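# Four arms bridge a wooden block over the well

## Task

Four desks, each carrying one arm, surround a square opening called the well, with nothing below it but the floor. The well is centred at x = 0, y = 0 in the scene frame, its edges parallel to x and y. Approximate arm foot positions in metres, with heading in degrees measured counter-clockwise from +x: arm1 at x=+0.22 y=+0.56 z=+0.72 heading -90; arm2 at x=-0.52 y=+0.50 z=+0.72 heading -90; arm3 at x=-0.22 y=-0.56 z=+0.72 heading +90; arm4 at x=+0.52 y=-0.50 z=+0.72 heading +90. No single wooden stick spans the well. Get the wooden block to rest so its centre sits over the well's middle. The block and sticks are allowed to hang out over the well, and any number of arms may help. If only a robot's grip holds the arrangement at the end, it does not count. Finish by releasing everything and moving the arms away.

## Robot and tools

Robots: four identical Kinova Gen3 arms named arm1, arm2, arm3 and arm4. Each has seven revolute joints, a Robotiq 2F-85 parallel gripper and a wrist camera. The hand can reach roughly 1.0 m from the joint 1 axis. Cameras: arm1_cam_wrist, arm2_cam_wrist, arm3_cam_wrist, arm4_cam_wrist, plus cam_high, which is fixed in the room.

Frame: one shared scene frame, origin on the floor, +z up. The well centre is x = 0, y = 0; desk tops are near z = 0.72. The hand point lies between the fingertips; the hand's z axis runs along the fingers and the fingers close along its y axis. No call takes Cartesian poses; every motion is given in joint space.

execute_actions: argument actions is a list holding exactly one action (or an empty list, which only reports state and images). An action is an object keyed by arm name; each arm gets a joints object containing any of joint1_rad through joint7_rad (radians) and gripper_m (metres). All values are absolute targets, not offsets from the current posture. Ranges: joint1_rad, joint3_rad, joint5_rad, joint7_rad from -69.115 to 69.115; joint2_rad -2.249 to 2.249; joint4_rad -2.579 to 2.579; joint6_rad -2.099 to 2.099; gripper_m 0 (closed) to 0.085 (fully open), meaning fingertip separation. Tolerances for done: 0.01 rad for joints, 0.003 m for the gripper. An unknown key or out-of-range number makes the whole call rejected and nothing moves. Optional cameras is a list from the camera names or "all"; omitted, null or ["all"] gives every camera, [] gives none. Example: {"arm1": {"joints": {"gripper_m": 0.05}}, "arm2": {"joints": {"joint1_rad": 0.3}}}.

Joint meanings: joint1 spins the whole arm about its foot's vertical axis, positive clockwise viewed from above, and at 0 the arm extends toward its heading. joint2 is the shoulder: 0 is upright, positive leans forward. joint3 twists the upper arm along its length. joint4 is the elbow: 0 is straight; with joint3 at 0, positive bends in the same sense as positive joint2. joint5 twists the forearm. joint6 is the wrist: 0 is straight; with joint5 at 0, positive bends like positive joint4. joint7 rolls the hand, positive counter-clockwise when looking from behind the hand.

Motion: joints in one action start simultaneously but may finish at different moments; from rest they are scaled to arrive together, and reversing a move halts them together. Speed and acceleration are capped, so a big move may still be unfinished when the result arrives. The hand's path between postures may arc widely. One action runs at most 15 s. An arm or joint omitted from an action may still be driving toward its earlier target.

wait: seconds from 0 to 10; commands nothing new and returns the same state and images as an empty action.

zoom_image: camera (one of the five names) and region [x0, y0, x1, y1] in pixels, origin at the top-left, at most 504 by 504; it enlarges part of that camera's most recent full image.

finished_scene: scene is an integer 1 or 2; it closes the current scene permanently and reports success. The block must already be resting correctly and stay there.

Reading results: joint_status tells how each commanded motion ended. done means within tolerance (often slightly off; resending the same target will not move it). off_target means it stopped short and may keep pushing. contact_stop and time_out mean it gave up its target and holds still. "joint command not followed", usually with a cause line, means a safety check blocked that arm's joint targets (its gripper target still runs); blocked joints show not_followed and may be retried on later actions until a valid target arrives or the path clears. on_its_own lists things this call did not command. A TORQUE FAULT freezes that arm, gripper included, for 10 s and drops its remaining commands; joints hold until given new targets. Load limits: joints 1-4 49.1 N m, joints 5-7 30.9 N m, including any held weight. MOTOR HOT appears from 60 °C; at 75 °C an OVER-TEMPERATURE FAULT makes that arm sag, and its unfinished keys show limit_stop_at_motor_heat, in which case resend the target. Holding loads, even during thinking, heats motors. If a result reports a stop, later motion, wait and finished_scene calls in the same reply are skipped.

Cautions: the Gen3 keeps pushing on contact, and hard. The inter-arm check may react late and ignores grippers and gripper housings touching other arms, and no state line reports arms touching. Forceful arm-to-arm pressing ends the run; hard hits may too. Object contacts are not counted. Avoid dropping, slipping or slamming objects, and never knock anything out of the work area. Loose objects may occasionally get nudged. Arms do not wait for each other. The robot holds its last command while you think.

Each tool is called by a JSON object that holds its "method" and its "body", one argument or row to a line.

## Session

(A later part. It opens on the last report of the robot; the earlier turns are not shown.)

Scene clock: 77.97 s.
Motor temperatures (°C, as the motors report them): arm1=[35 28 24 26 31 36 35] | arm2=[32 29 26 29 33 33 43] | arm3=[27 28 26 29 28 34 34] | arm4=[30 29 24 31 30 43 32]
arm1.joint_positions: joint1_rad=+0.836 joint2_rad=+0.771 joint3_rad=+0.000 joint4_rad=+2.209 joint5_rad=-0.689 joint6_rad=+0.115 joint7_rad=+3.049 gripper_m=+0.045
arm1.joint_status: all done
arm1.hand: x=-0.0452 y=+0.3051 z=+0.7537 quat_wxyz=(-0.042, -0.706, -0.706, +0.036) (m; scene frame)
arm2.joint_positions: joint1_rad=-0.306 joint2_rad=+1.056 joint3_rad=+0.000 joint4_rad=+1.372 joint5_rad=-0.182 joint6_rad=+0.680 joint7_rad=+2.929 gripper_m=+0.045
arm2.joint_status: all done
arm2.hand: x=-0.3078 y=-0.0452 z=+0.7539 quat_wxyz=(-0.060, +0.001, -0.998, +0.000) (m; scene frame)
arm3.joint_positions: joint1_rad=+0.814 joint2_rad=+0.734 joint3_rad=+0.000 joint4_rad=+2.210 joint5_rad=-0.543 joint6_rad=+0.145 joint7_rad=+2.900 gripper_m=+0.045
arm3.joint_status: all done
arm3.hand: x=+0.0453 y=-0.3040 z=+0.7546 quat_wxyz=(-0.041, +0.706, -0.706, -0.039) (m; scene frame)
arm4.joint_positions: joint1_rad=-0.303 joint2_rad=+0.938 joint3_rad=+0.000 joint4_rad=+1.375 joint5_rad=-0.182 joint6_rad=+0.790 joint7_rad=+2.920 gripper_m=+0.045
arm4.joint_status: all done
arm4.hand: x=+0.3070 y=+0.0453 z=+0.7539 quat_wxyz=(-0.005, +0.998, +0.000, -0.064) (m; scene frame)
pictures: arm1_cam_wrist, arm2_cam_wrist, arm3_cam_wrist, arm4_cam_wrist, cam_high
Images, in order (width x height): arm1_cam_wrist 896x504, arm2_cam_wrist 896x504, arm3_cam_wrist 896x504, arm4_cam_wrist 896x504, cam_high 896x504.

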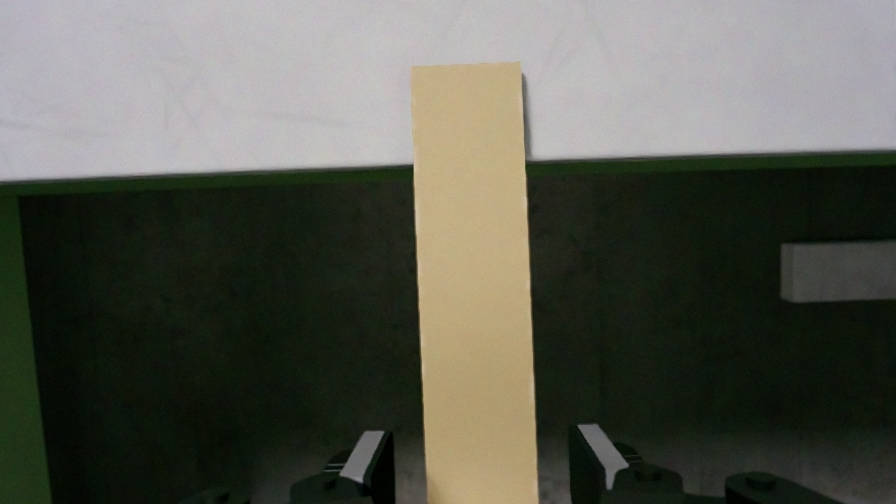

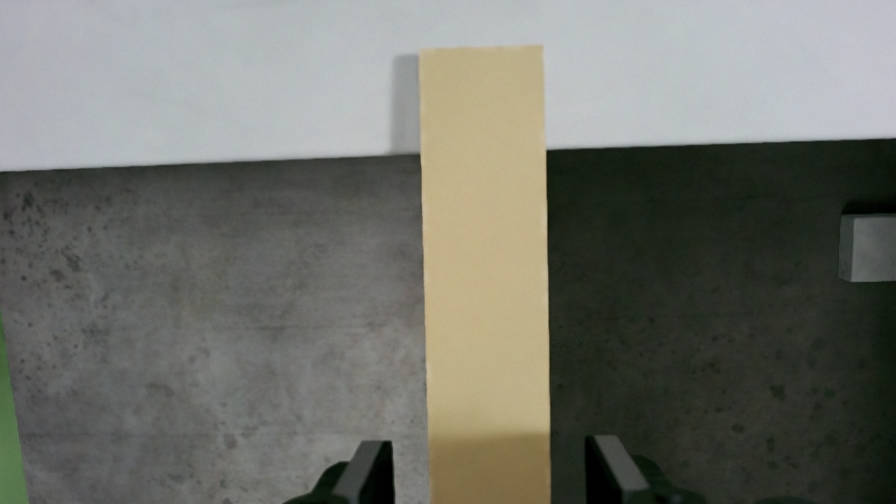

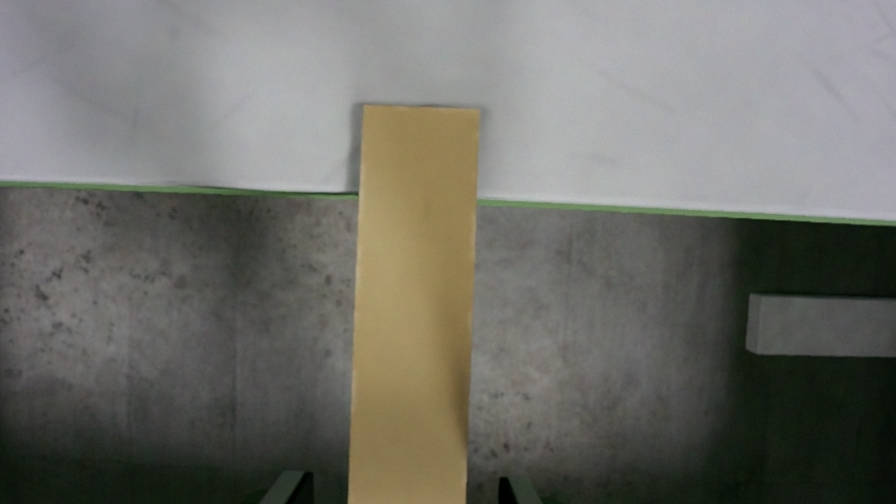

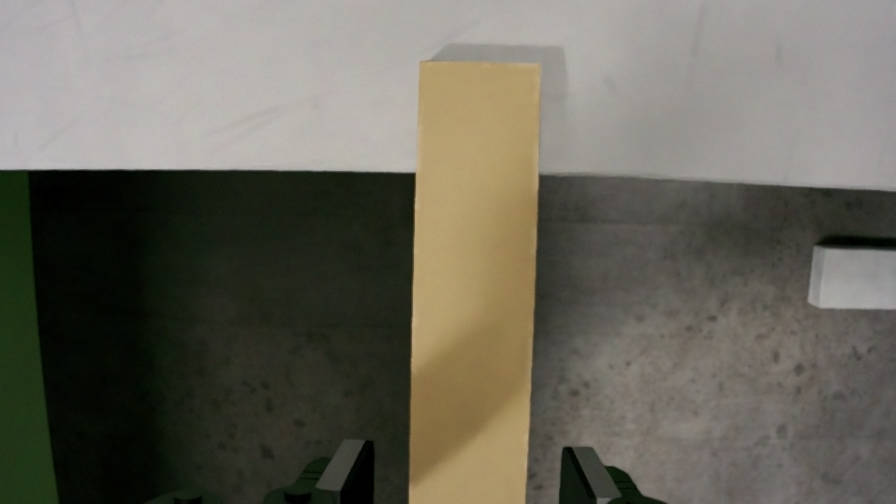

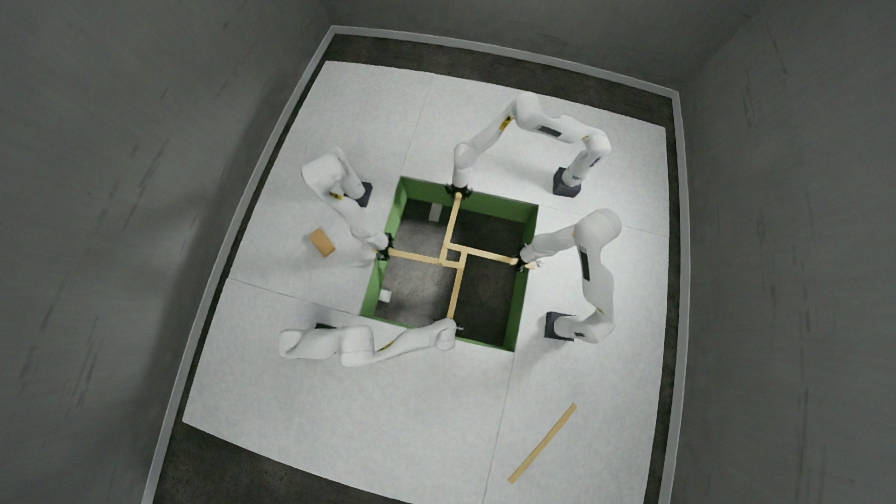

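{"method": "execute_actions", "body": {
  "actions": [
    {"arm1":{"joints":{"joint1_rad":0.8357,"joint2_rad":0.6278,"joint4_rad":2.2018,"joint5_rad":-0.2984,"joint6_rad":0.2508,"joint7_rad":2.6527,"gripper_m":0.07}},"arm2":{"joints":{"joint1_rad":-0.3065,"joint2_rad":0.9676,"joint4_rad":1.3738,"joint5_rad":-0.1652,"joint6_rad":0.7649,"joint7_rad":2.9068,"gripper_m":0.07}},"arm4":{"joints":{"joint1_rad":-0.3028,"joint2_rad":0.8601,"joint4_rad":1.3517,"joint5_rad":-0.1664,"joint6_rad":0.8898,"joint7_rad":2.8975,"gripper_m":0.07}},"arm3":{"joints":{"joint1_rad":0.8136,"joint2_rad":0.5920,"joint4_rad":2.1959,"joint5_rad":-0.2648,"joint6_rad":0.2895,"joint7_rad":2.6157,"gripper_m":0.07}}}
  ],
  "cameras": ["cam_high","arm3_cam_wrist"]
}}

{"method": "zoom_image", "body": {
  "camera": "cam_high",
  "region": [280, 200, 400, 320]
}}

Scene clock: 82.33 s.
Motor temperatures (°C, as the motors report them): arm1=[35 28 24 26 31 36 35] | arm2=[32 29 26 29 33 33 43] | arm3=[27 28 26 29 28 34 34] | arm4=[30 29 24 31 30 43 32]
arm1.joint_positions: joint1_rad=+0.836 joint2_rad=+0.628 joint3_rad=+0.000 joint4_rad=+2.202 joint5_rad=-0.298 joint6_rad=+0.251 joint7_rad=+2.653 gripper_m=+0.070
arm1.joint_status: all done
arm1.hand: x=-0.0458 y=+0.3055 z=+0.8036 quat_wxyz=(-0.042, -0.706, -0.706, +0.036) (m; scene frame)
arm2.joint_positions: joint1_rad=-0.306 joint2_rad=+0.968 joint3_rad=+0.000 joint4_rad=+1.374 joint5_rad=-0.165 joint6_rad=+0.765 joint7_rad=+2.907 gripper_m=+0.070
arm2.joint_status: all done
arm2.hand: x=-0.3076 y=-0.0452 z=+0.8039 quat_wxyz=(-0.060, +0.001, -0.998, +0.000) (m; scene frame)
arm3.joint_positions: joint1_rad=+0.814 joint2_rad=+0.592 joint3_rad=+0.000 joint4_rad=+2.196 joint5_rad=-0.265 joint6_rad=+0.289 joint7_rad=+2.616 gripper_m=+0.070
arm3.joint_status: all done
arm3.hand: x=+0.0452 y=-0.3044 z=+0.8045 quat_wxyz=(-0.041, +0.706, -0.706, -0.039) (m; scene frame)
arm4.joint_positions: joint1_rad=-0.303 joint2_rad=+0.860 joint3_rad=+0.000 joint4_rad=+1.352 joint5_rad=-0.166 joint6_rad=+0.890 joint7_rad=+2.897 gripper_m=+0.070
arm4.joint_status: all done
arm4.hand: x=+0.3066 y=+0.0448 z=+0.8039 quat_wxyz=(-0.005, +0.998, +0.000, -0.064) (m; scene frame)
pictures: arm3_cam_wrist, cam_high
Images, in order (width x height): arm3_cam_wrist 896x504, cam_high 896x504.

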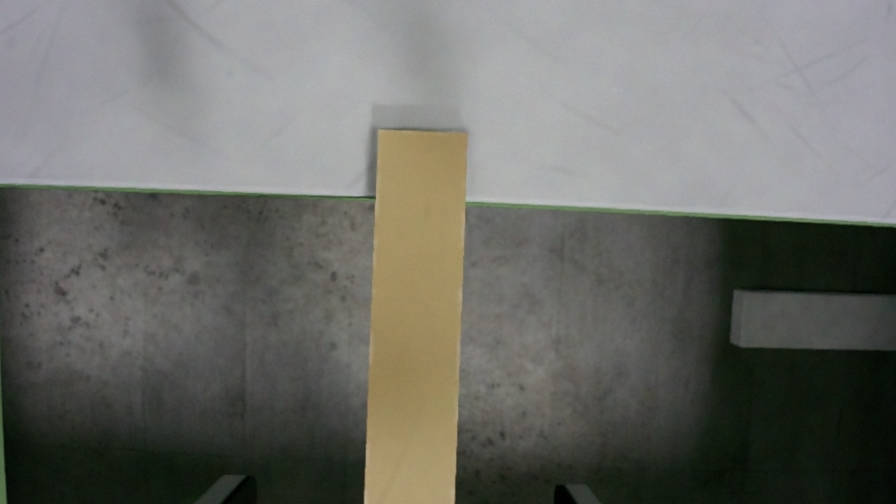

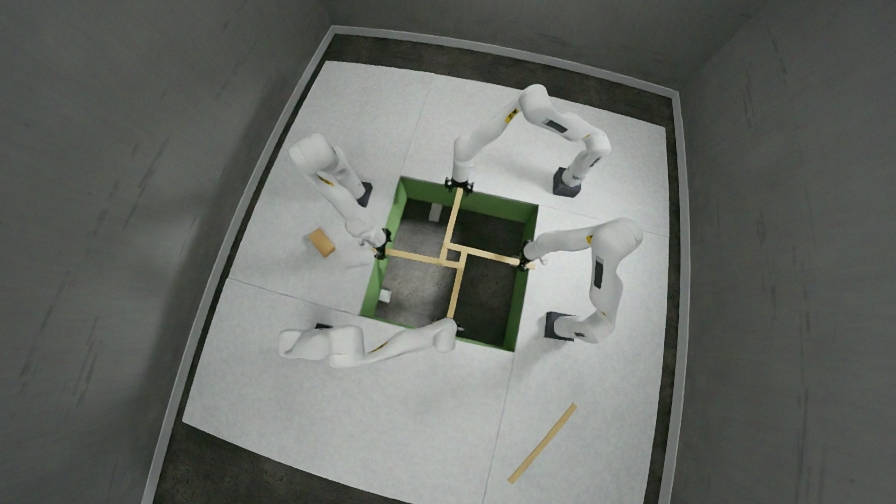

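Region (280, 200, 400, 320) of cam_high's 896x504 image, scaled by 4.200, with more detail than that image has.

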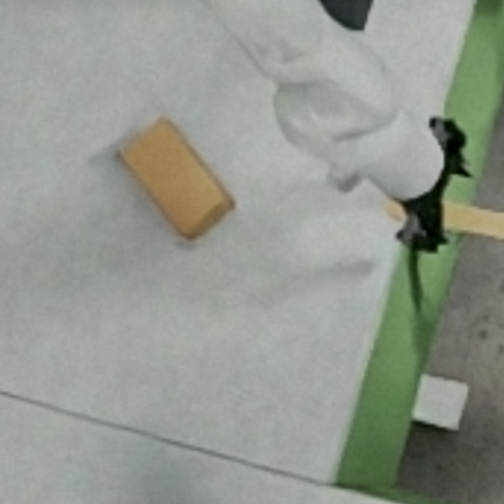

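{"method": "execute_actions", "body": {
  "actions": [
    {"arm1":{"joints":{"joint1_rad":1.6,"joint2_rad":0.3,"joint4_rad":2.0,"joint5_rad":0,"joint6_rad":0.84}},"arm2":{"joints":{"joint1_rad":0.2,"joint2_rad":0.3,"joint4_rad":1.9,"joint5_rad":0,"joint6_rad":0.94}},"arm4":{"joints":{"joint1_rad":0.2,"joint2_rad":0.3,"joint4_rad":1.9,"joint5_rad":0,"joint6_rad":0.94}},"arm3":{"joints":{"joint1_rad":1.8929,"joint2_rad":0.3821,"joint4_rad":2.2564,"joint5_rad":0,"joint6_rad":0.5031,"joint7_rad":2.8677,"gripper_m":0.085}}}
  ],
  "cameras": ["cam_high","arm3_cam_wrist"]
}}

Scene clock: 88.50 s.
Motor temperatures (°C, as the motors report them): arm1=[35 28 24 26 31 36 35] | arm2=[32 29 26 29 33 33 43] | arm3=[27 28 26 29 28 34 34] | arm4=[30 29 24 31 30 43 32]
arm1.joint_positions: joint1_rad=+1.600 joint2_rad=+0.300 joint3_rad=+0.000 joint4_rad=+2.000 joint5_rad=+0.000 joint6_rad=+0.840 joint7_rad=+2.653 gripper_m=+0.070
arm1.joint_status: all done
arm1.hand: x=-0.1439 y=+0.5821 z=+0.9501 quat_wxyz=(-0.005, -0.854, -0.520, -0.001) (m; scene frame)
arm2.joint_positions: joint1_rad=+0.200 joint2_rad=+0.300 joint3_rad=+0.000 joint4_rad=+1.900 joint5_rad=+0.000 joint6_rad=+0.940 joint7_rad=+2.907 gripper_m=+0.070
arm2.joint_status: all done
arm2.hand: x=-0.6020 y=+0.1293 z=+0.9995 quat_wxyz=(+0.001, -0.193, -0.981, +0.001) (m; scene frame)
arm3.joint_positions: joint1_rad=+1.893 joint2_rad=+0.382 joint3_rad=+0.000 joint4_rad=+2.256 joint5_rad=+0.000 joint6_rad=+0.503 joint7_rad=+2.868 gripper_m=+0.085
arm3.joint_status: all done
arm3.hand: x=+0.0698 y=-0.6762 z=+0.8606 quat_wxyz=(-0.003, +0.477, -0.879, -0.003) (m; scene frame)
arm4.joint_positions: joint1_rad=+0.200 joint2_rad=+0.300 joint3_rad=+0.000 joint4_rad=+1.900 joint5_rad=+0.000 joint6_rad=+0.940 joint7_rad=+2.897 gripper_m=+0.070
arm4.joint_status: all done
arm4.hand: x=+0.6021 y=-0.1314 z=+0.9323 quat_wxyz=(-0.006, +0.980, -0.199, +0.003) (m; scene frame)
pictures: arm3_cam_wrist, cam_high
Images, in order (width x height): arm3_cam_wrist 896x504, cam_high 896x504.

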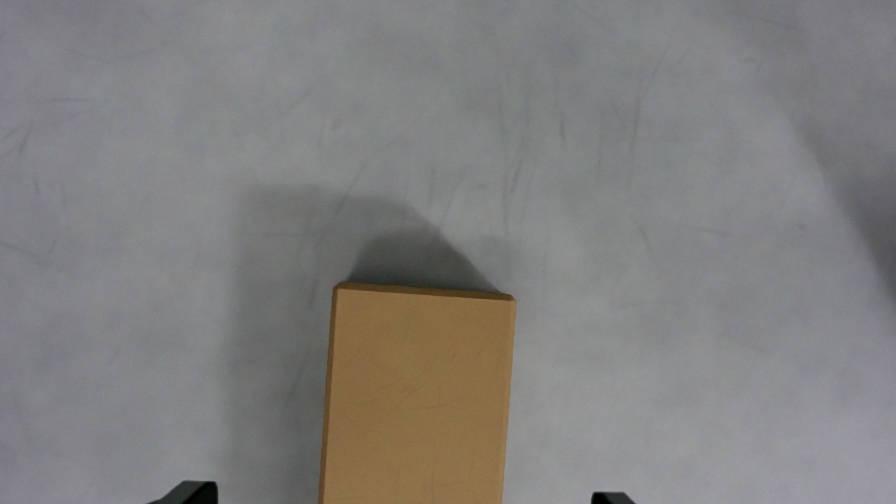

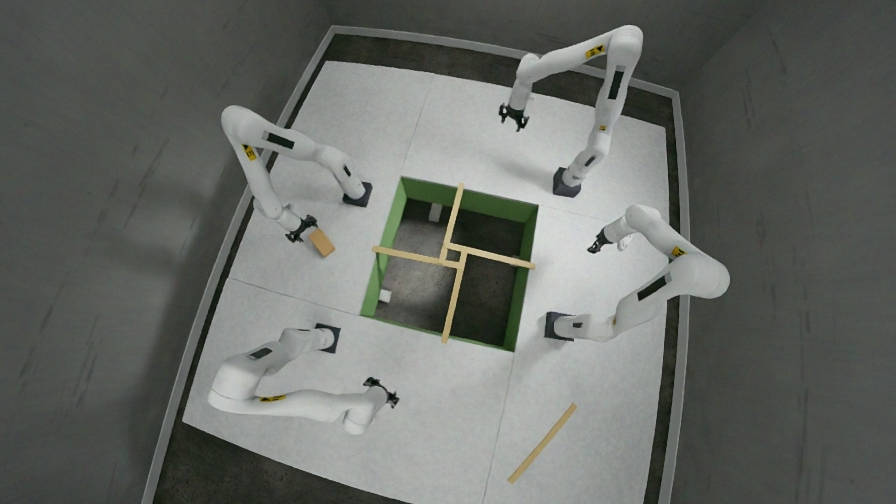

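{"method": "zoom_image", "body": {
  "camera": "arm3_cam_wrist",
  "region": [290, 264, 530, 504]
}}

Region (290, 264, 530, 504) of arm3_cam_wrist's 896x504 image, scaled by 2.100.

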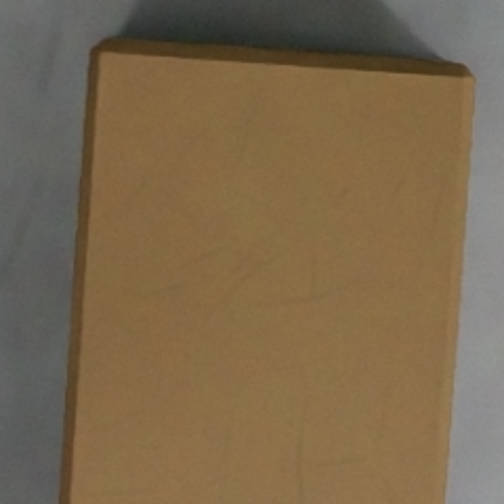

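{"method": "execute_actions", "body": {
  "actions": [
    {"arm3":{"joints":{"joint1_rad":1.8563,"joint2_rad":0.7244,"joint4_rad":2.3182,"joint5_rad":0,"joint6_rad":0.0990,"joint7_rad":2.8061,"gripper_m":0.085}}}
  ],
  "cameras": ["cam_high","arm3_cam_wrist"]
}}

Scene clock: 93.70 s.
Motor temperatures (°C, as the motors report them): arm1=[35 28 24 26 31 36 35] | arm2=[32 29 26 29 33 33 43] | arm3=[27 29 26 29 28 34 34] | arm4=[30 29 24 31 30 43 32]
arm1.joint_positions: joint1_rad=+1.600 joint2_rad=+0.300 joint3_rad=+0.000 joint4_rad=+2.000 joint5_rad=+0.000 joint6_rad=+0.840 joint7_rad=+2.653 gripper_m=+0.070
arm1.joint_status: not commanded
arm1.hand: x=-0.1439 y=+0.5822 z=+0.9501 quat_wxyz=(-0.005, -0.854, -0.520, -0.001) (m; scene frame)
arm2.joint_positions: joint1_rad=+0.200 joint2_rad=+0.300 joint3_rad=+0.000 joint4_rad=+1.900 joint5_rad=+0.000 joint6_rad=+0.940 joint7_rad=+2.907 gripper_m=+0.070
arm2.joint_status: not commanded
arm2.hand: x=-0.6020 y=+0.1293 z=+0.9995 quat_wxyz=(+0.001, -0.193, -0.981, +0.001) (m; scene frame)
arm3.joint_positions: joint1_rad=+1.856 joint2_rad=+0.724 joint3_rad=+0.000 joint4_rad=+2.318 joint5_rad=+0.000 joint6_rad=+0.099 joint7_rad=+2.806 gripper_m=+0.085
arm3.joint_status: all done
arm3.hand: x=+0.0757 y=-0.6651 z=+0.7481 quat_wxyz=(-0.003, +0.466, -0.885, -0.003) (m; scene frame)
arm4.joint_positions: joint1_rad=+0.200 joint2_rad=+0.300 joint3_rad=+0.000 joint4_rad=+1.900 joint5_rad=+0.000 joint6_rad=+0.940 joint7_rad=+2.898 gripper_m=+0.070
arm4.joint_status: not commanded
arm4.hand: x=+0.6021 y=-0.1314 z=+0.9323 quat_wxyz=(-0.006, +0.980, -0.199, +0.003) (m; scene frame)
pictures: arm3_cam_wrist, cam_high
Images, in order (width x height): arm3_cam_wrist 896x504, cam_high 896x504.

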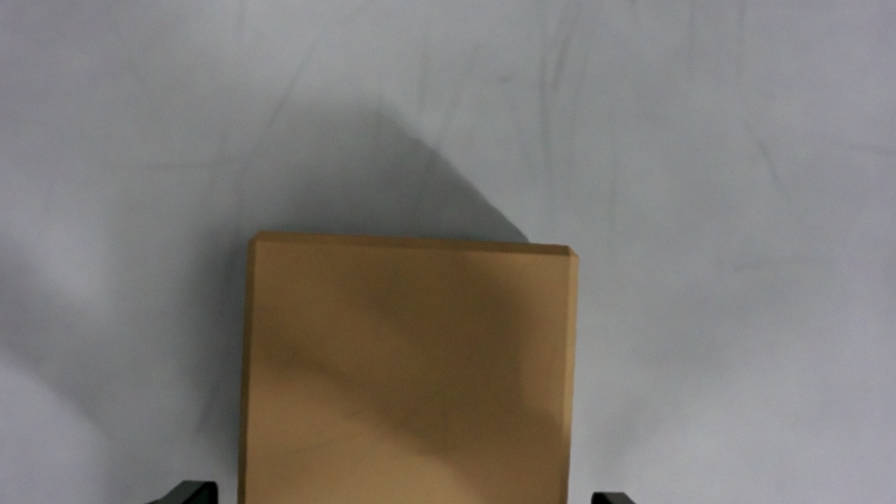

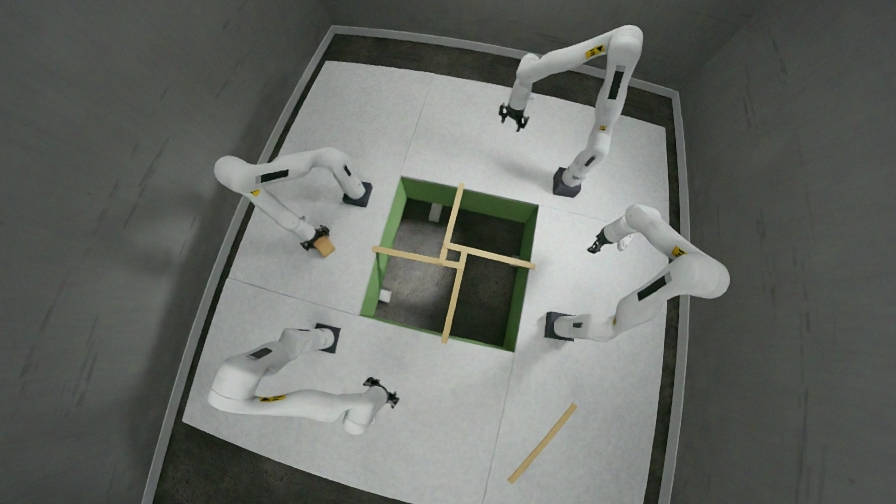

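{"method": "execute_actions", "body": {
  "actions": [
    {"arm3":{"joints":{"gripper_m":0.055}}}
  ],
  "cameras": ["arm3_cam_wrist"]
}}

Scene clock: 94.90 s.
Motor temperatures (°C, as the motors report them): arm1=[35 28 24 26 31 36 35] | arm2=[32 29 26 29 33 33 43] | arm3=[27 29 26 29 28 34 34] | arm4=[30 29 24 31 30 43 32]
arm1.joint_positions: joint1_rad=+1.600 joint2_rad=+0.300 joint3_rad=+0.000 joint4_rad=+2.000 joint5_rad=+0.000 joint6_rad=+0.840 joint7_rad=+2.653 gripper_m=+0.070
arm1.joint_status: not commanded
arm1.hand: x=-0.1439 y=+0.5822 z=+0.9501 quat_wxyz=(-0.005, -0.854, -0.520, -0.001) (m; scene frame)
arm2.joint_positions: joint1_rad=+0.200 joint2_rad=+0.300 joint3_rad=+0.000 joint4_rad=+1.900 joint5_rad=+0.000 joint6_rad=+0.940 joint7_rad=+2.907 gripper_m=+0.070
arm2.joint_status: not commanded
arm2.hand: x=-0.6020 y=+0.1293 z=+0.9995 quat_wxyz=(+0.001, -0.193, -0.981, +0.001) (m; scene frame)
arm3.joint_positions: joint1_rad=+1.856 joint2_rad=+0.721 joint3_rad=+0.000 joint4_rad=+2.319 joint5_rad=+0.000 joint6_rad=+0.100 joint7_rad=+2.806 gripper_m=+0.067
arm3.joint_status: gripper_m off_target (ended at +0.067, target +0.055)
arm3.hand: x=+0.0757 y=-0.6651 z=+0.7489 quat_wxyz=(-0.004, +0.466, -0.885, -0.003) (m; scene frame)
arm4.joint_positions: joint1_rad=+0.200 joint2_rad=+0.300 joint3_rad=+0.000 joint4_rad=+1.900 joint5_rad=+0.000 joint6_rad=+0.940 joint7_rad=+2.898 gripper_m=+0.070
arm4.joint_status: not commanded
arm4.hand: x=+0.6021 y=-0.1314 z=+0.9323 quat_wxyz=(-0.006, +0.980, -0.199, +0.003) (m; scene frame)
pictures: arm3_cam_wrist
Images, in order (width x height): arm3_cam_wrist 896x504.

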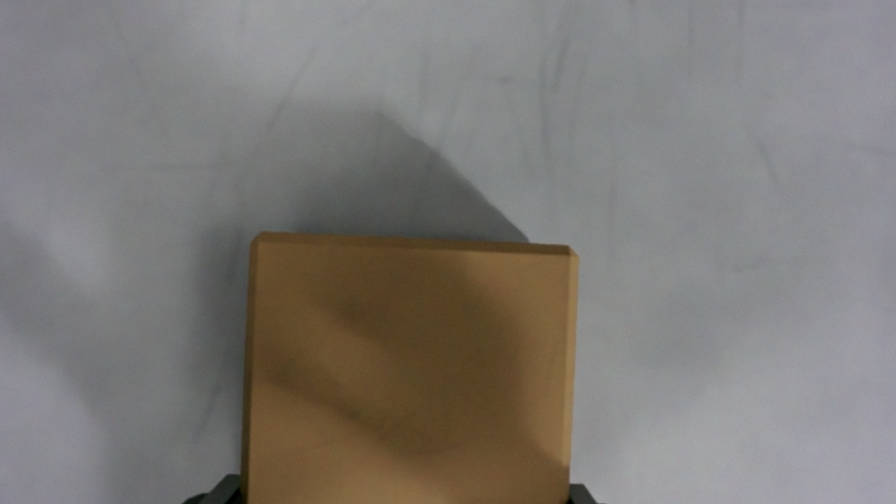

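{"method": "execute_actions", "body": {
  "actions": [
    {"arm3":{"joints":{"joint1_rad":1.35,"joint2_rad":0.4376,"joint4_rad":2.0074,"joint5_rad":0,"joint6_rad":0.6966,"joint7_rad":2.95,"gripper_m":0.055}}}
  ],
  "cameras": ["arm3_cam_wrist"]
}}

{"method": "execute_actions", "body": {
  "actions": [
    {"arm3":{"joints":{"joint1_rad":0.3475,"joint2_rad":0.9532,"joint4_rad":1.2178,"joint5_rad":0,"joint6_rad":0.9706,"joint7_rad":3.209,"gripper_m":0.055}}}
  ],
  "cameras": ["cam_high","arm3_cam_wrist"]
}}

{"method": "zoom_image", "body": {
  "camera": "cam_high",
  "region": [400, 205, 500, 305]
}}

Scene clock: 99.10 s.
Motor temperatures (°C, as the motors report them): arm1=[35 28 24 26 31 36 35] | arm2=[32 29 26 29 33 33 43] | arm3=[27 29 26 29 28 34 34] | arm4=[30 29 24 31 30 43 32]
arm1.joint_positions: joint1_rad=+1.600 joint2_rad=+0.300 joint3_rad=+0.000 joint4_rad=+2.000 joint5_rad=+0.000 joint6_rad=+0.840 joint7_rad=+2.653 gripper_m=+0.070
arm1.joint_status: not commanded
arm1.hand: x=-0.1439 y=+0.5822 z=+0.9501 quat_wxyz=(-0.005, -0.854, -0.520, -0.001) (m; scene frame)
arm2.joint_positions: joint1_rad=+0.200 joint2_rad=+0.300 joint3_rad=+0.000 joint4_rad=+1.900 joint5_rad=+0.000 joint6_rad=+0.940 joint7_rad=+2.907 gripper_m=+0.070
arm2.joint_status: not commanded
arm2.hand: x=-0.6020 y=+0.1293 z=+0.9995 quat_wxyz=(+0.001, -0.193, -0.981, +0.001) (m; scene frame)
arm3.joint_positions: joint1_rad=+1.350 joint2_rad=+0.439 joint3_rad=+0.000 joint4_rad=+2.008 joint5_rad=+0.000 joint6_rad=+0.697 joint7_rad=+2.950 gripper_m=+0.067
arm3.joint_status: gripper_m off_target (ended at +0.067, target +0.055); the others done
arm3.hand: x=+0.1571 y=-0.4947 z=+0.8868 quat_wxyz=(-0.003, +0.724, -0.690, -0.002) (m; scene frame)
arm4.joint_positions: joint1_rad=+0.200 joint2_rad=+0.300 joint3_rad=+0.000 joint4_rad=+1.900 joint5_rad=+0.000 joint6_rad=+0.940 joint7_rad=+2.898 gripper_m=+0.070
arm4.joint_status: not commanded
arm4.hand: x=+0.6021 y=-0.1314 z=+0.9323 quat_wxyz=(-0.006, +0.980, -0.199, +0.003) (m; scene frame)
pictures: arm3_cam_wrist
Images, in order (width x height): arm3_cam_wrist 896x504.

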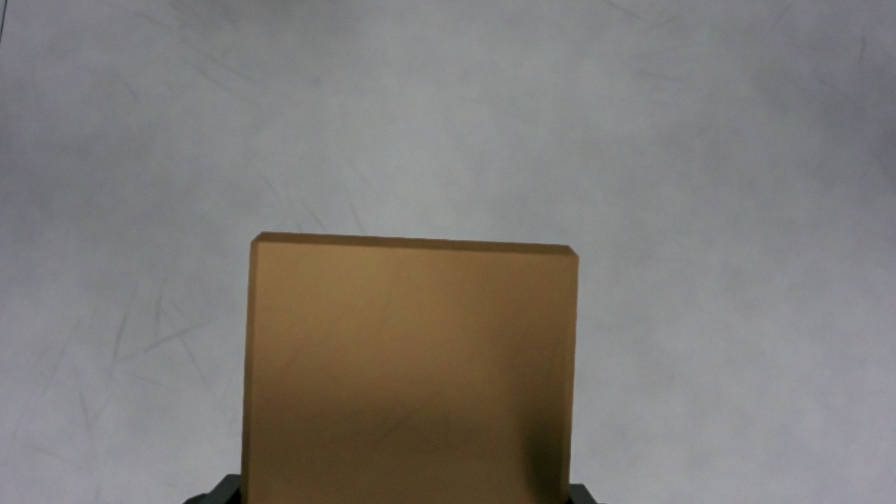

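Scene clock: 101.43 s.
Motor temperatures (°C, as the motors report them): arm1=[35 28 24 26 31 36 35] | arm2=[32 29 26 29 33 33 43] | arm3=[27 29 26 29 28 34 34] | arm4=[30 29 24 31 30 43 32]
arm1.joint_positions: joint1_rad=+1.600 joint2_rad=+0.300 joint3_rad=+0.000 joint4_rad=+2.000 joint5_rad=+0.000 joint6_rad=+0.840 joint7_rad=+2.653 gripper_m=+0.070
arm1.joint_status: not commanded
arm1.hand: x=-0.1439 y=+0.5822 z=+0.9501 quat_wxyz=(-0.005, -0.854, -0.520, -0.001) (m; scene frame)
arm2.joint_positions: joint1_rad=+0.200 joint2_rad=+0.300 joint3_rad=+0.000 joint4_rad=+1.900 joint5_rad=+0.000 joint6_rad=+0.940 joint7_rad=+2.907 gripper_m=+0.070
arm2.joint_status: not commanded
arm2.hand: x=-0.6020 y=+0.1293 z=+0.9995 quat_wxyz=(+0.001, -0.193, -0.981, +0.001) (m; scene frame)
arm3.joint_positions: joint1_rad=+0.348 joint2_rad=+0.955 joint3_rad=+0.000 joint4_rad=+1.219 joint5_rad=+0.000 joint6_rad=+0.971 joint7_rad=+3.209 gripper_m=+0.067
arm3.joint_status: gripper_m off_target (ended at +0.067, target +0.055); the others done
arm3.hand: x=+0.0000 y=+0.0013 z=+0.8158 quat_wxyz=(-0.003, +0.992, -0.130, +0.001) (m; scene frame)
arm4.joint_positions: joint1_rad=+0.200 joint2_rad=+0.300 joint3_rad=+0.000 joint4_rad=+1.900 joint5_rad=+0.000 joint6_rad=+0.940 joint7_rad=+2.898 gripper_m=+0.070
arm4.joint_status: not commanded
arm4.hand: x=+0.6021 y=-0.1314 z=+0.9323 quat_wxyz=(-0.006, +0.980, -0.199, +0.003) (m; scene frame)
pictures: arm3_cam_wrist, cam_high
Images, in order (width x height): arm3_cam_wrist 896x504, cam_high 896x504.

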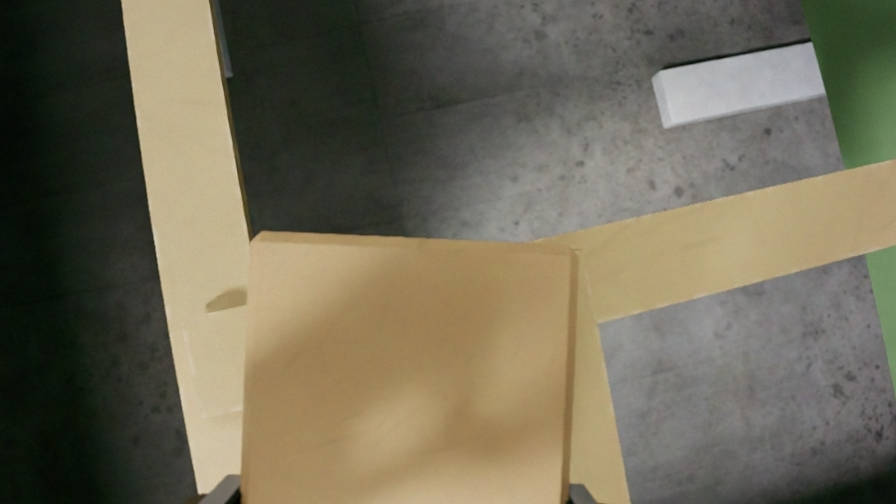

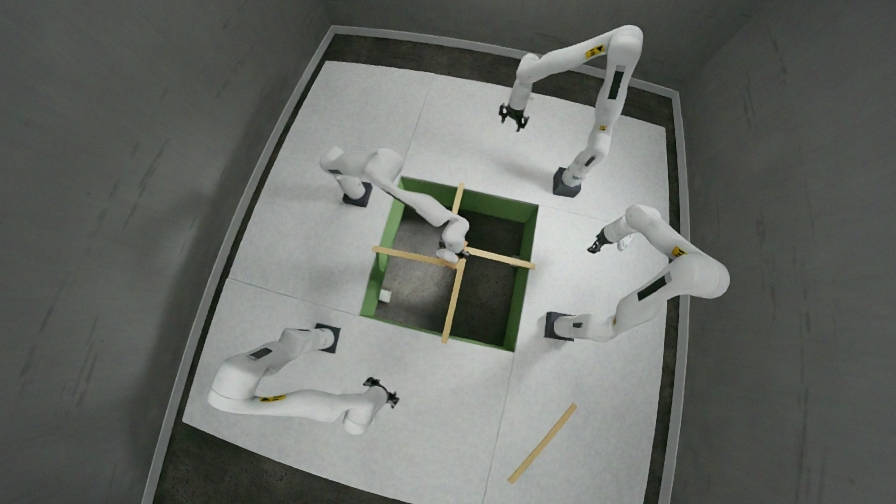

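Region (400, 205, 500, 305) of cam_high's 896x504 image, scaled by 5.040, with more detail than that image has.

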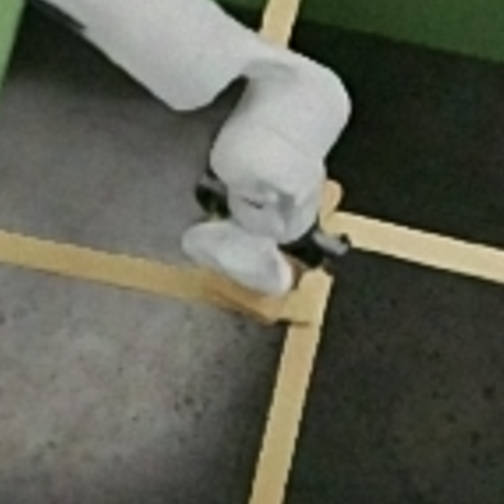

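{"method": "execute_actions", "body": {
  "actions": [
    {"arm3":{"joints":{"joint1_rad":0.3475,"joint2_rad":0.9739,"joint4_rad":1.2242,"joint5_rad":0,"joint6_rad":0.9435,"joint7_rad":3.209,"gripper_m":0.055}}}
  ],
  "cameras": ["cam_high","arm3_cam_wrist"]
}}

Scene clock: 103.03 s.
Motor temperatures (°C, as the motors report them): arm1=[35 28 24 26 31 36 35] | arm2=[32 29 26 29 33 33 43] | arm3=[27 29 26 29 28 34 34] | arm4=[30 29 24 31 30 43 32]
arm1.joint_positions: joint1_rad=+1.600 joint2_rad=+0.300 joint3_rad=+0.000 joint4_rad=+2.000 joint5_rad=+0.000 joint6_rad=+0.840 joint7_rad=+2.653 gripper_m=+0.070
arm1.joint_status: not commanded
arm1.hand: x=-0.1439 y=+0.5822 z=+0.9501 quat_wxyz=(-0.005, -0.854, -0.520, -0.001) (m; scene frame)
arm2.joint_positions: joint1_rad=+0.200 joint2_rad=+0.300 joint3_rad=+0.000 joint4_rad=+1.900 joint5_rad=+0.000 joint6_rad=+0.940 joint7_rad=+2.907 gripper_m=+0.070
arm2.joint_status: not commanded
arm2.hand: x=-0.6020 y=+0.1293 z=+0.9995 quat_wxyz=(+0.001, -0.193, -0.981, +0.001) (m; scene frame)
arm3.joint_positions: joint1_rad=+0.347 joint2_rad=+0.975 joint3_rad=+0.000 joint4_rad=+1.225 joint5_rad=+0.000 joint6_rad=+0.944 joint7_rad=+3.209 gripper_m=+0.067
arm3.joint_status: gripper_m off_target (ended at +0.067, target +0.055); the others done
arm3.hand: x=-0.0001 y=+0.0015 z=+0.8020 quat_wxyz=(-0.003, +0.992, -0.130, +0.001) (m; scene frame)
arm4.joint_positions: joint1_rad=+0.200 joint2_rad=+0.300 joint3_rad=+0.000 joint4_rad=+1.900 joint5_rad=+0.000 joint6_rad=+0.940 joint7_rad=+2.897 gripper_m=+0.070
arm4.joint_status: not commanded
arm4.hand: x=+0.6021 y=-0.1314 z=+0.9323 quat_wxyz=(-0.006, +0.980, -0.199, +0.003) (m; scene frame)
pictures: arm3_cam_wrist, cam_high
Images, in order (width x height): arm3_cam_wrist 896x504, cam_high 896x504.

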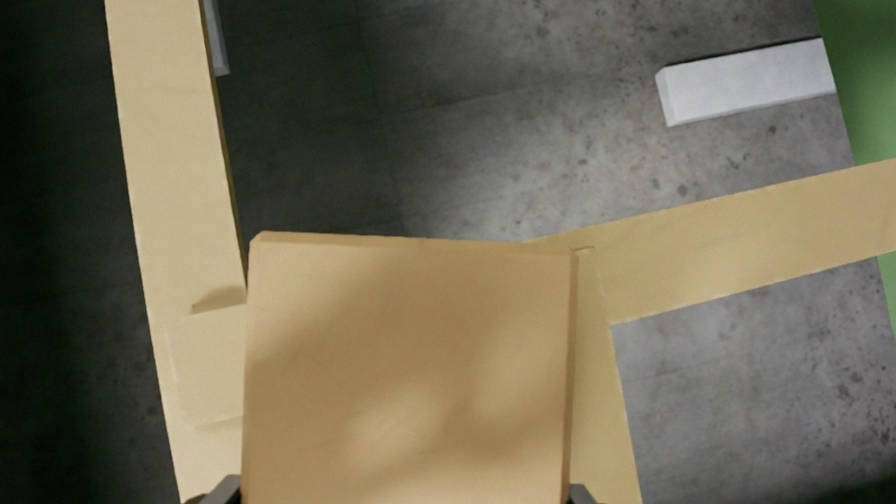

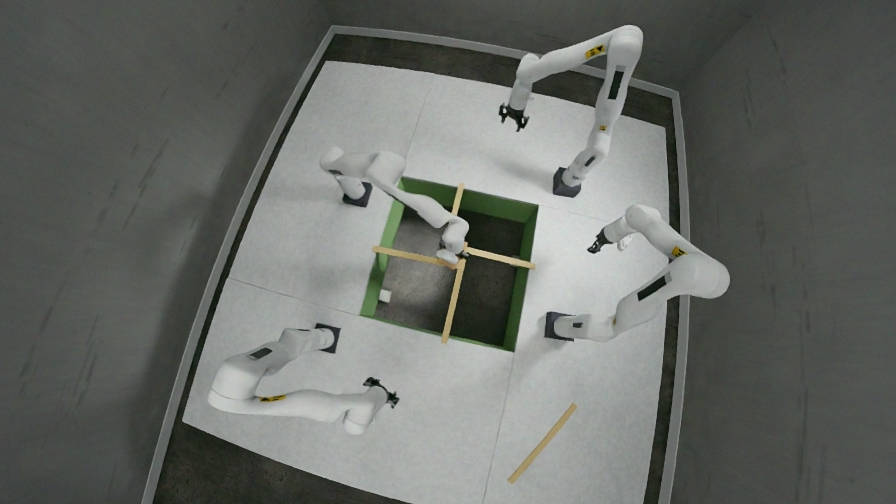

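{"method": "zoom_image", "body": {
  "camera": "arm3_cam_wrist",
  "region": [100, 260, 300, 460]
}}

{"method": "zoom_image", "body": {
  "camera": "arm3_cam_wrist",
  "region": [520, 200, 720, 400]
}}

Region (100, 260, 300, 460) of arm3_cam_wrist's 896x504 image, scaled by 2.520.

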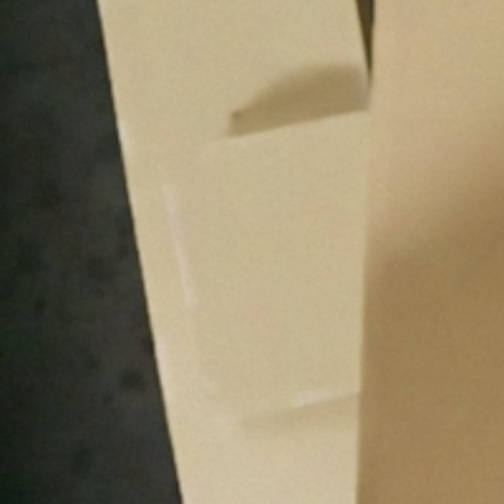

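Region (520, 200, 720, 400) of arm3_cam_wrist's 896x504 image, scaled by 2.520.

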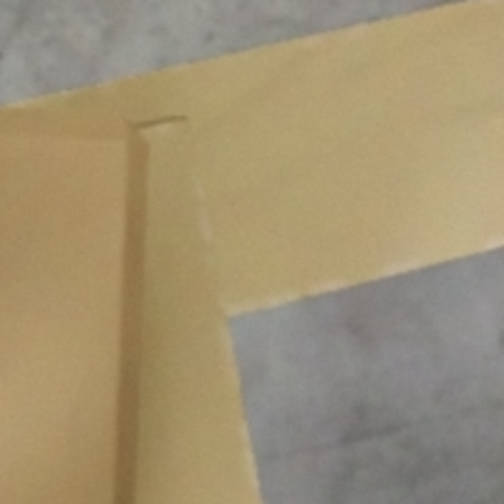

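{"method": "execute_actions", "body": {
  "actions": [
    {"arm3":{"joints":{"joint1_rad":0.3475,"joint2_rad":0.9776,"joint4_rad":1.2253,"joint5_rad":0,"joint6_rad":0.9387,"joint7_rad":3.209,"gripper_m":0.055}}}
  ],
  "cameras": ["arm3_cam_wrist"]
}}

Scene clock: 108.83 s.
Motor temperatures (°C, as the motors report them): arm1=[35 28 24 26 31 36 35] | arm2=[32 29 26 29 33 33 43] | arm3=[27 29 26 29 28 34 34] | arm4=[30 29 24 31 30 43 32]
arm1.joint_positions: joint1_rad=+1.600 joint2_rad=+0.300 joint3_rad=+0.000 joint4_rad=+2.000 joint5_rad=+0.000 joint6_rad=+0.840 joint7_rad=+2.653 gripper_m=+0.070
arm1.joint_status: not commanded
arm1.hand: x=-0.1439 y=+0.5822 z=+0.9501 quat_wxyz=(-0.005, -0.854, -0.520, -0.001) (m; scene frame)
arm2.joint_positions: joint1_rad=+0.200 joint2_rad=+0.300 joint3_rad=+0.000 joint4_rad=+1.900 joint5_rad=+0.000 joint6_rad=+0.940 joint7_rad=+2.907 gripper_m=+0.070
arm2.joint_status: not commanded
arm2.hand: x=-0.6020 y=+0.1293 z=+0.9995 quat_wxyz=(+0.001, -0.193, -0.981, +0.001) (m; scene frame)
arm3.joint_positions: joint1_rad=+0.347 joint2_rad=+0.977 joint3_rad=+0.000 joint4_rad=+1.225 joint5_rad=+0.000 joint6_rad=+0.939 joint7_rad=+3.209 gripper_m=+0.067
arm3.joint_status: gripper_m off_target (ended at +0.067, target +0.055); the others done
arm3.hand: x=+0.0000 y=+0.0022 z=+0.8009 quat_wxyz=(-0.004, +0.992, -0.130, +0.001) (m; scene frame)
arm4.joint_positions: joint1_rad=+0.200 joint2_rad=+0.300 joint3_rad=+0.000 joint4_rad=+1.900 joint5_rad=+0.000 joint6_rad=+0.940 joint7_rad=+2.898 gripper_m=+0.070
arm4.joint_status: not commanded
arm4.hand: x=+0.6021 y=-0.1314 z=+0.9323 quat_wxyz=(-0.006, +0.980, -0.199, +0.003) (m; scene frame)
pictures: arm3_cam_wrist
Images, in order (width x height): arm3_cam_wrist 896x504.

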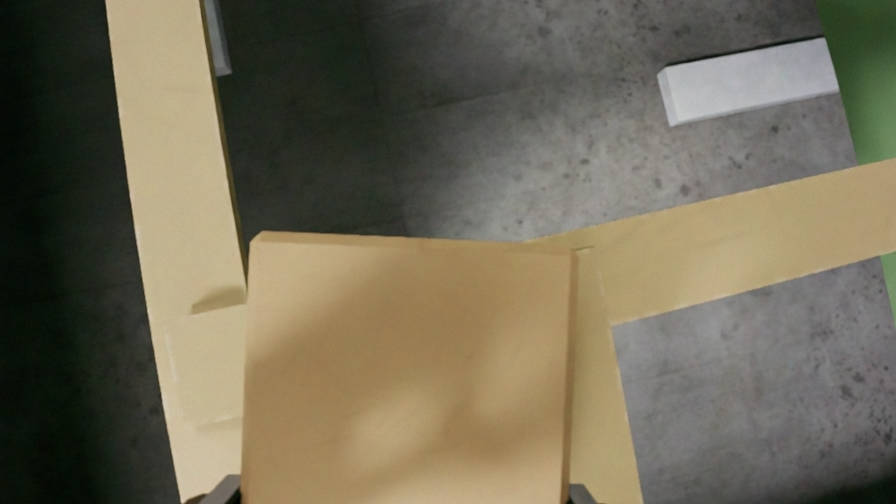

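Contact reached (z lags target). Releasing.

{"method": "execute_actions", "body": {
  "actions": [
    {"arm3":{"joints":{"joint1_rad":0.3475,"joint2_rad":0.9755,"joint4_rad":1.2247,"joint5_rad":0,"joint6_rad":0.9414,"joint7_rad":3.209,"gripper_m":0.085}}}
  ],
  "cameras": ["arm3_cam_wrist","cam_high"]
}}

Scene clock: 110.13 s.
Motor temperatures (°C, as the motors report them): arm1=[35 28 24 26 31 36 35] | arm2=[32 29 26 29 33 33 43] | arm3=[27 29 26 29 28 34 34] | arm4=[30 29 24 31 30 43 32]
arm1.joint_positions: joint1_rad=+1.600 joint2_rad=+0.300 joint3_rad=+0.000 joint4_rad=+2.000 joint5_rad=+0.000 joint6_rad=+0.840 joint7_rad=+2.653 gripper_m=+0.070
arm1.joint_status: not commanded
arm1.hand: x=-0.1439 y=+0.5822 z=+0.9501 quat_wxyz=(-0.005, -0.854, -0.520, -0.001) (m; scene frame)
arm2.joint_positions: joint1_rad=+0.200 joint2_rad=+0.300 joint3_rad=+0.000 joint4_rad=+1.900 joint5_rad=+0.000 joint6_rad=+0.940 joint7_rad=+2.907 gripper_m=+0.070
arm2.joint_status: not commanded
arm2.hand: x=-0.6020 y=+0.1293 z=+0.9995 quat_wxyz=(+0.001, -0.193, -0.981, +0.001) (m; scene frame)
arm3.joint_positions: joint1_rad=+0.348 joint2_rad=+0.976 joint3_rad=+0.000 joint4_rad=+1.225 joint5_rad=+0.000 joint6_rad=+0.941 joint7_rad=+3.209 gripper_m=+0.085
arm3.joint_status: all done
arm3.hand: x=+0.0002 y=+0.0023 z=+0.8019 quat_wxyz=(-0.004, +0.992, -0.130, +0.001) (m; scene frame)
arm4.joint_positions: joint1_rad=+0.200 joint2_rad=+0.300 joint3_rad=+0.000 joint4_rad=+1.900 joint5_rad=+0.000 joint6_rad=+0.940 joint7_rad=+2.898 gripper_m=+0.070
arm4.joint_status: not commanded
arm4.hand: x=+0.6021 y=-0.1314 z=+0.9323 quat_wxyz=(-0.006, +0.980, -0.199, +0.003) (m; scene frame)
pictures: arm3_cam_wrist, cam_high
Images, in order (width x height): arm3_cam_wrist 896x504, cam_high 896x504.

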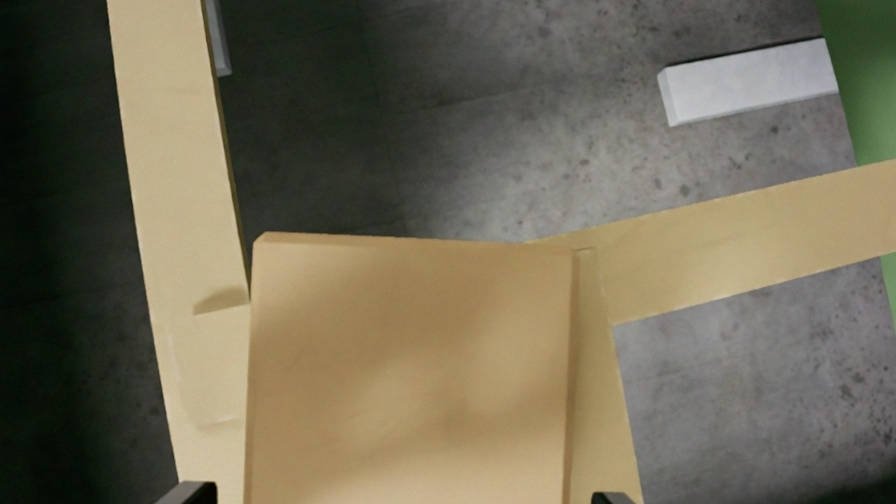

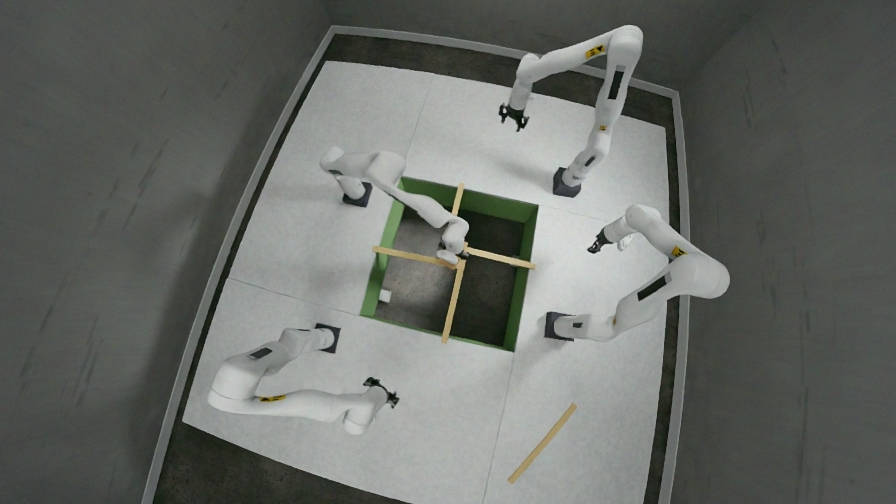

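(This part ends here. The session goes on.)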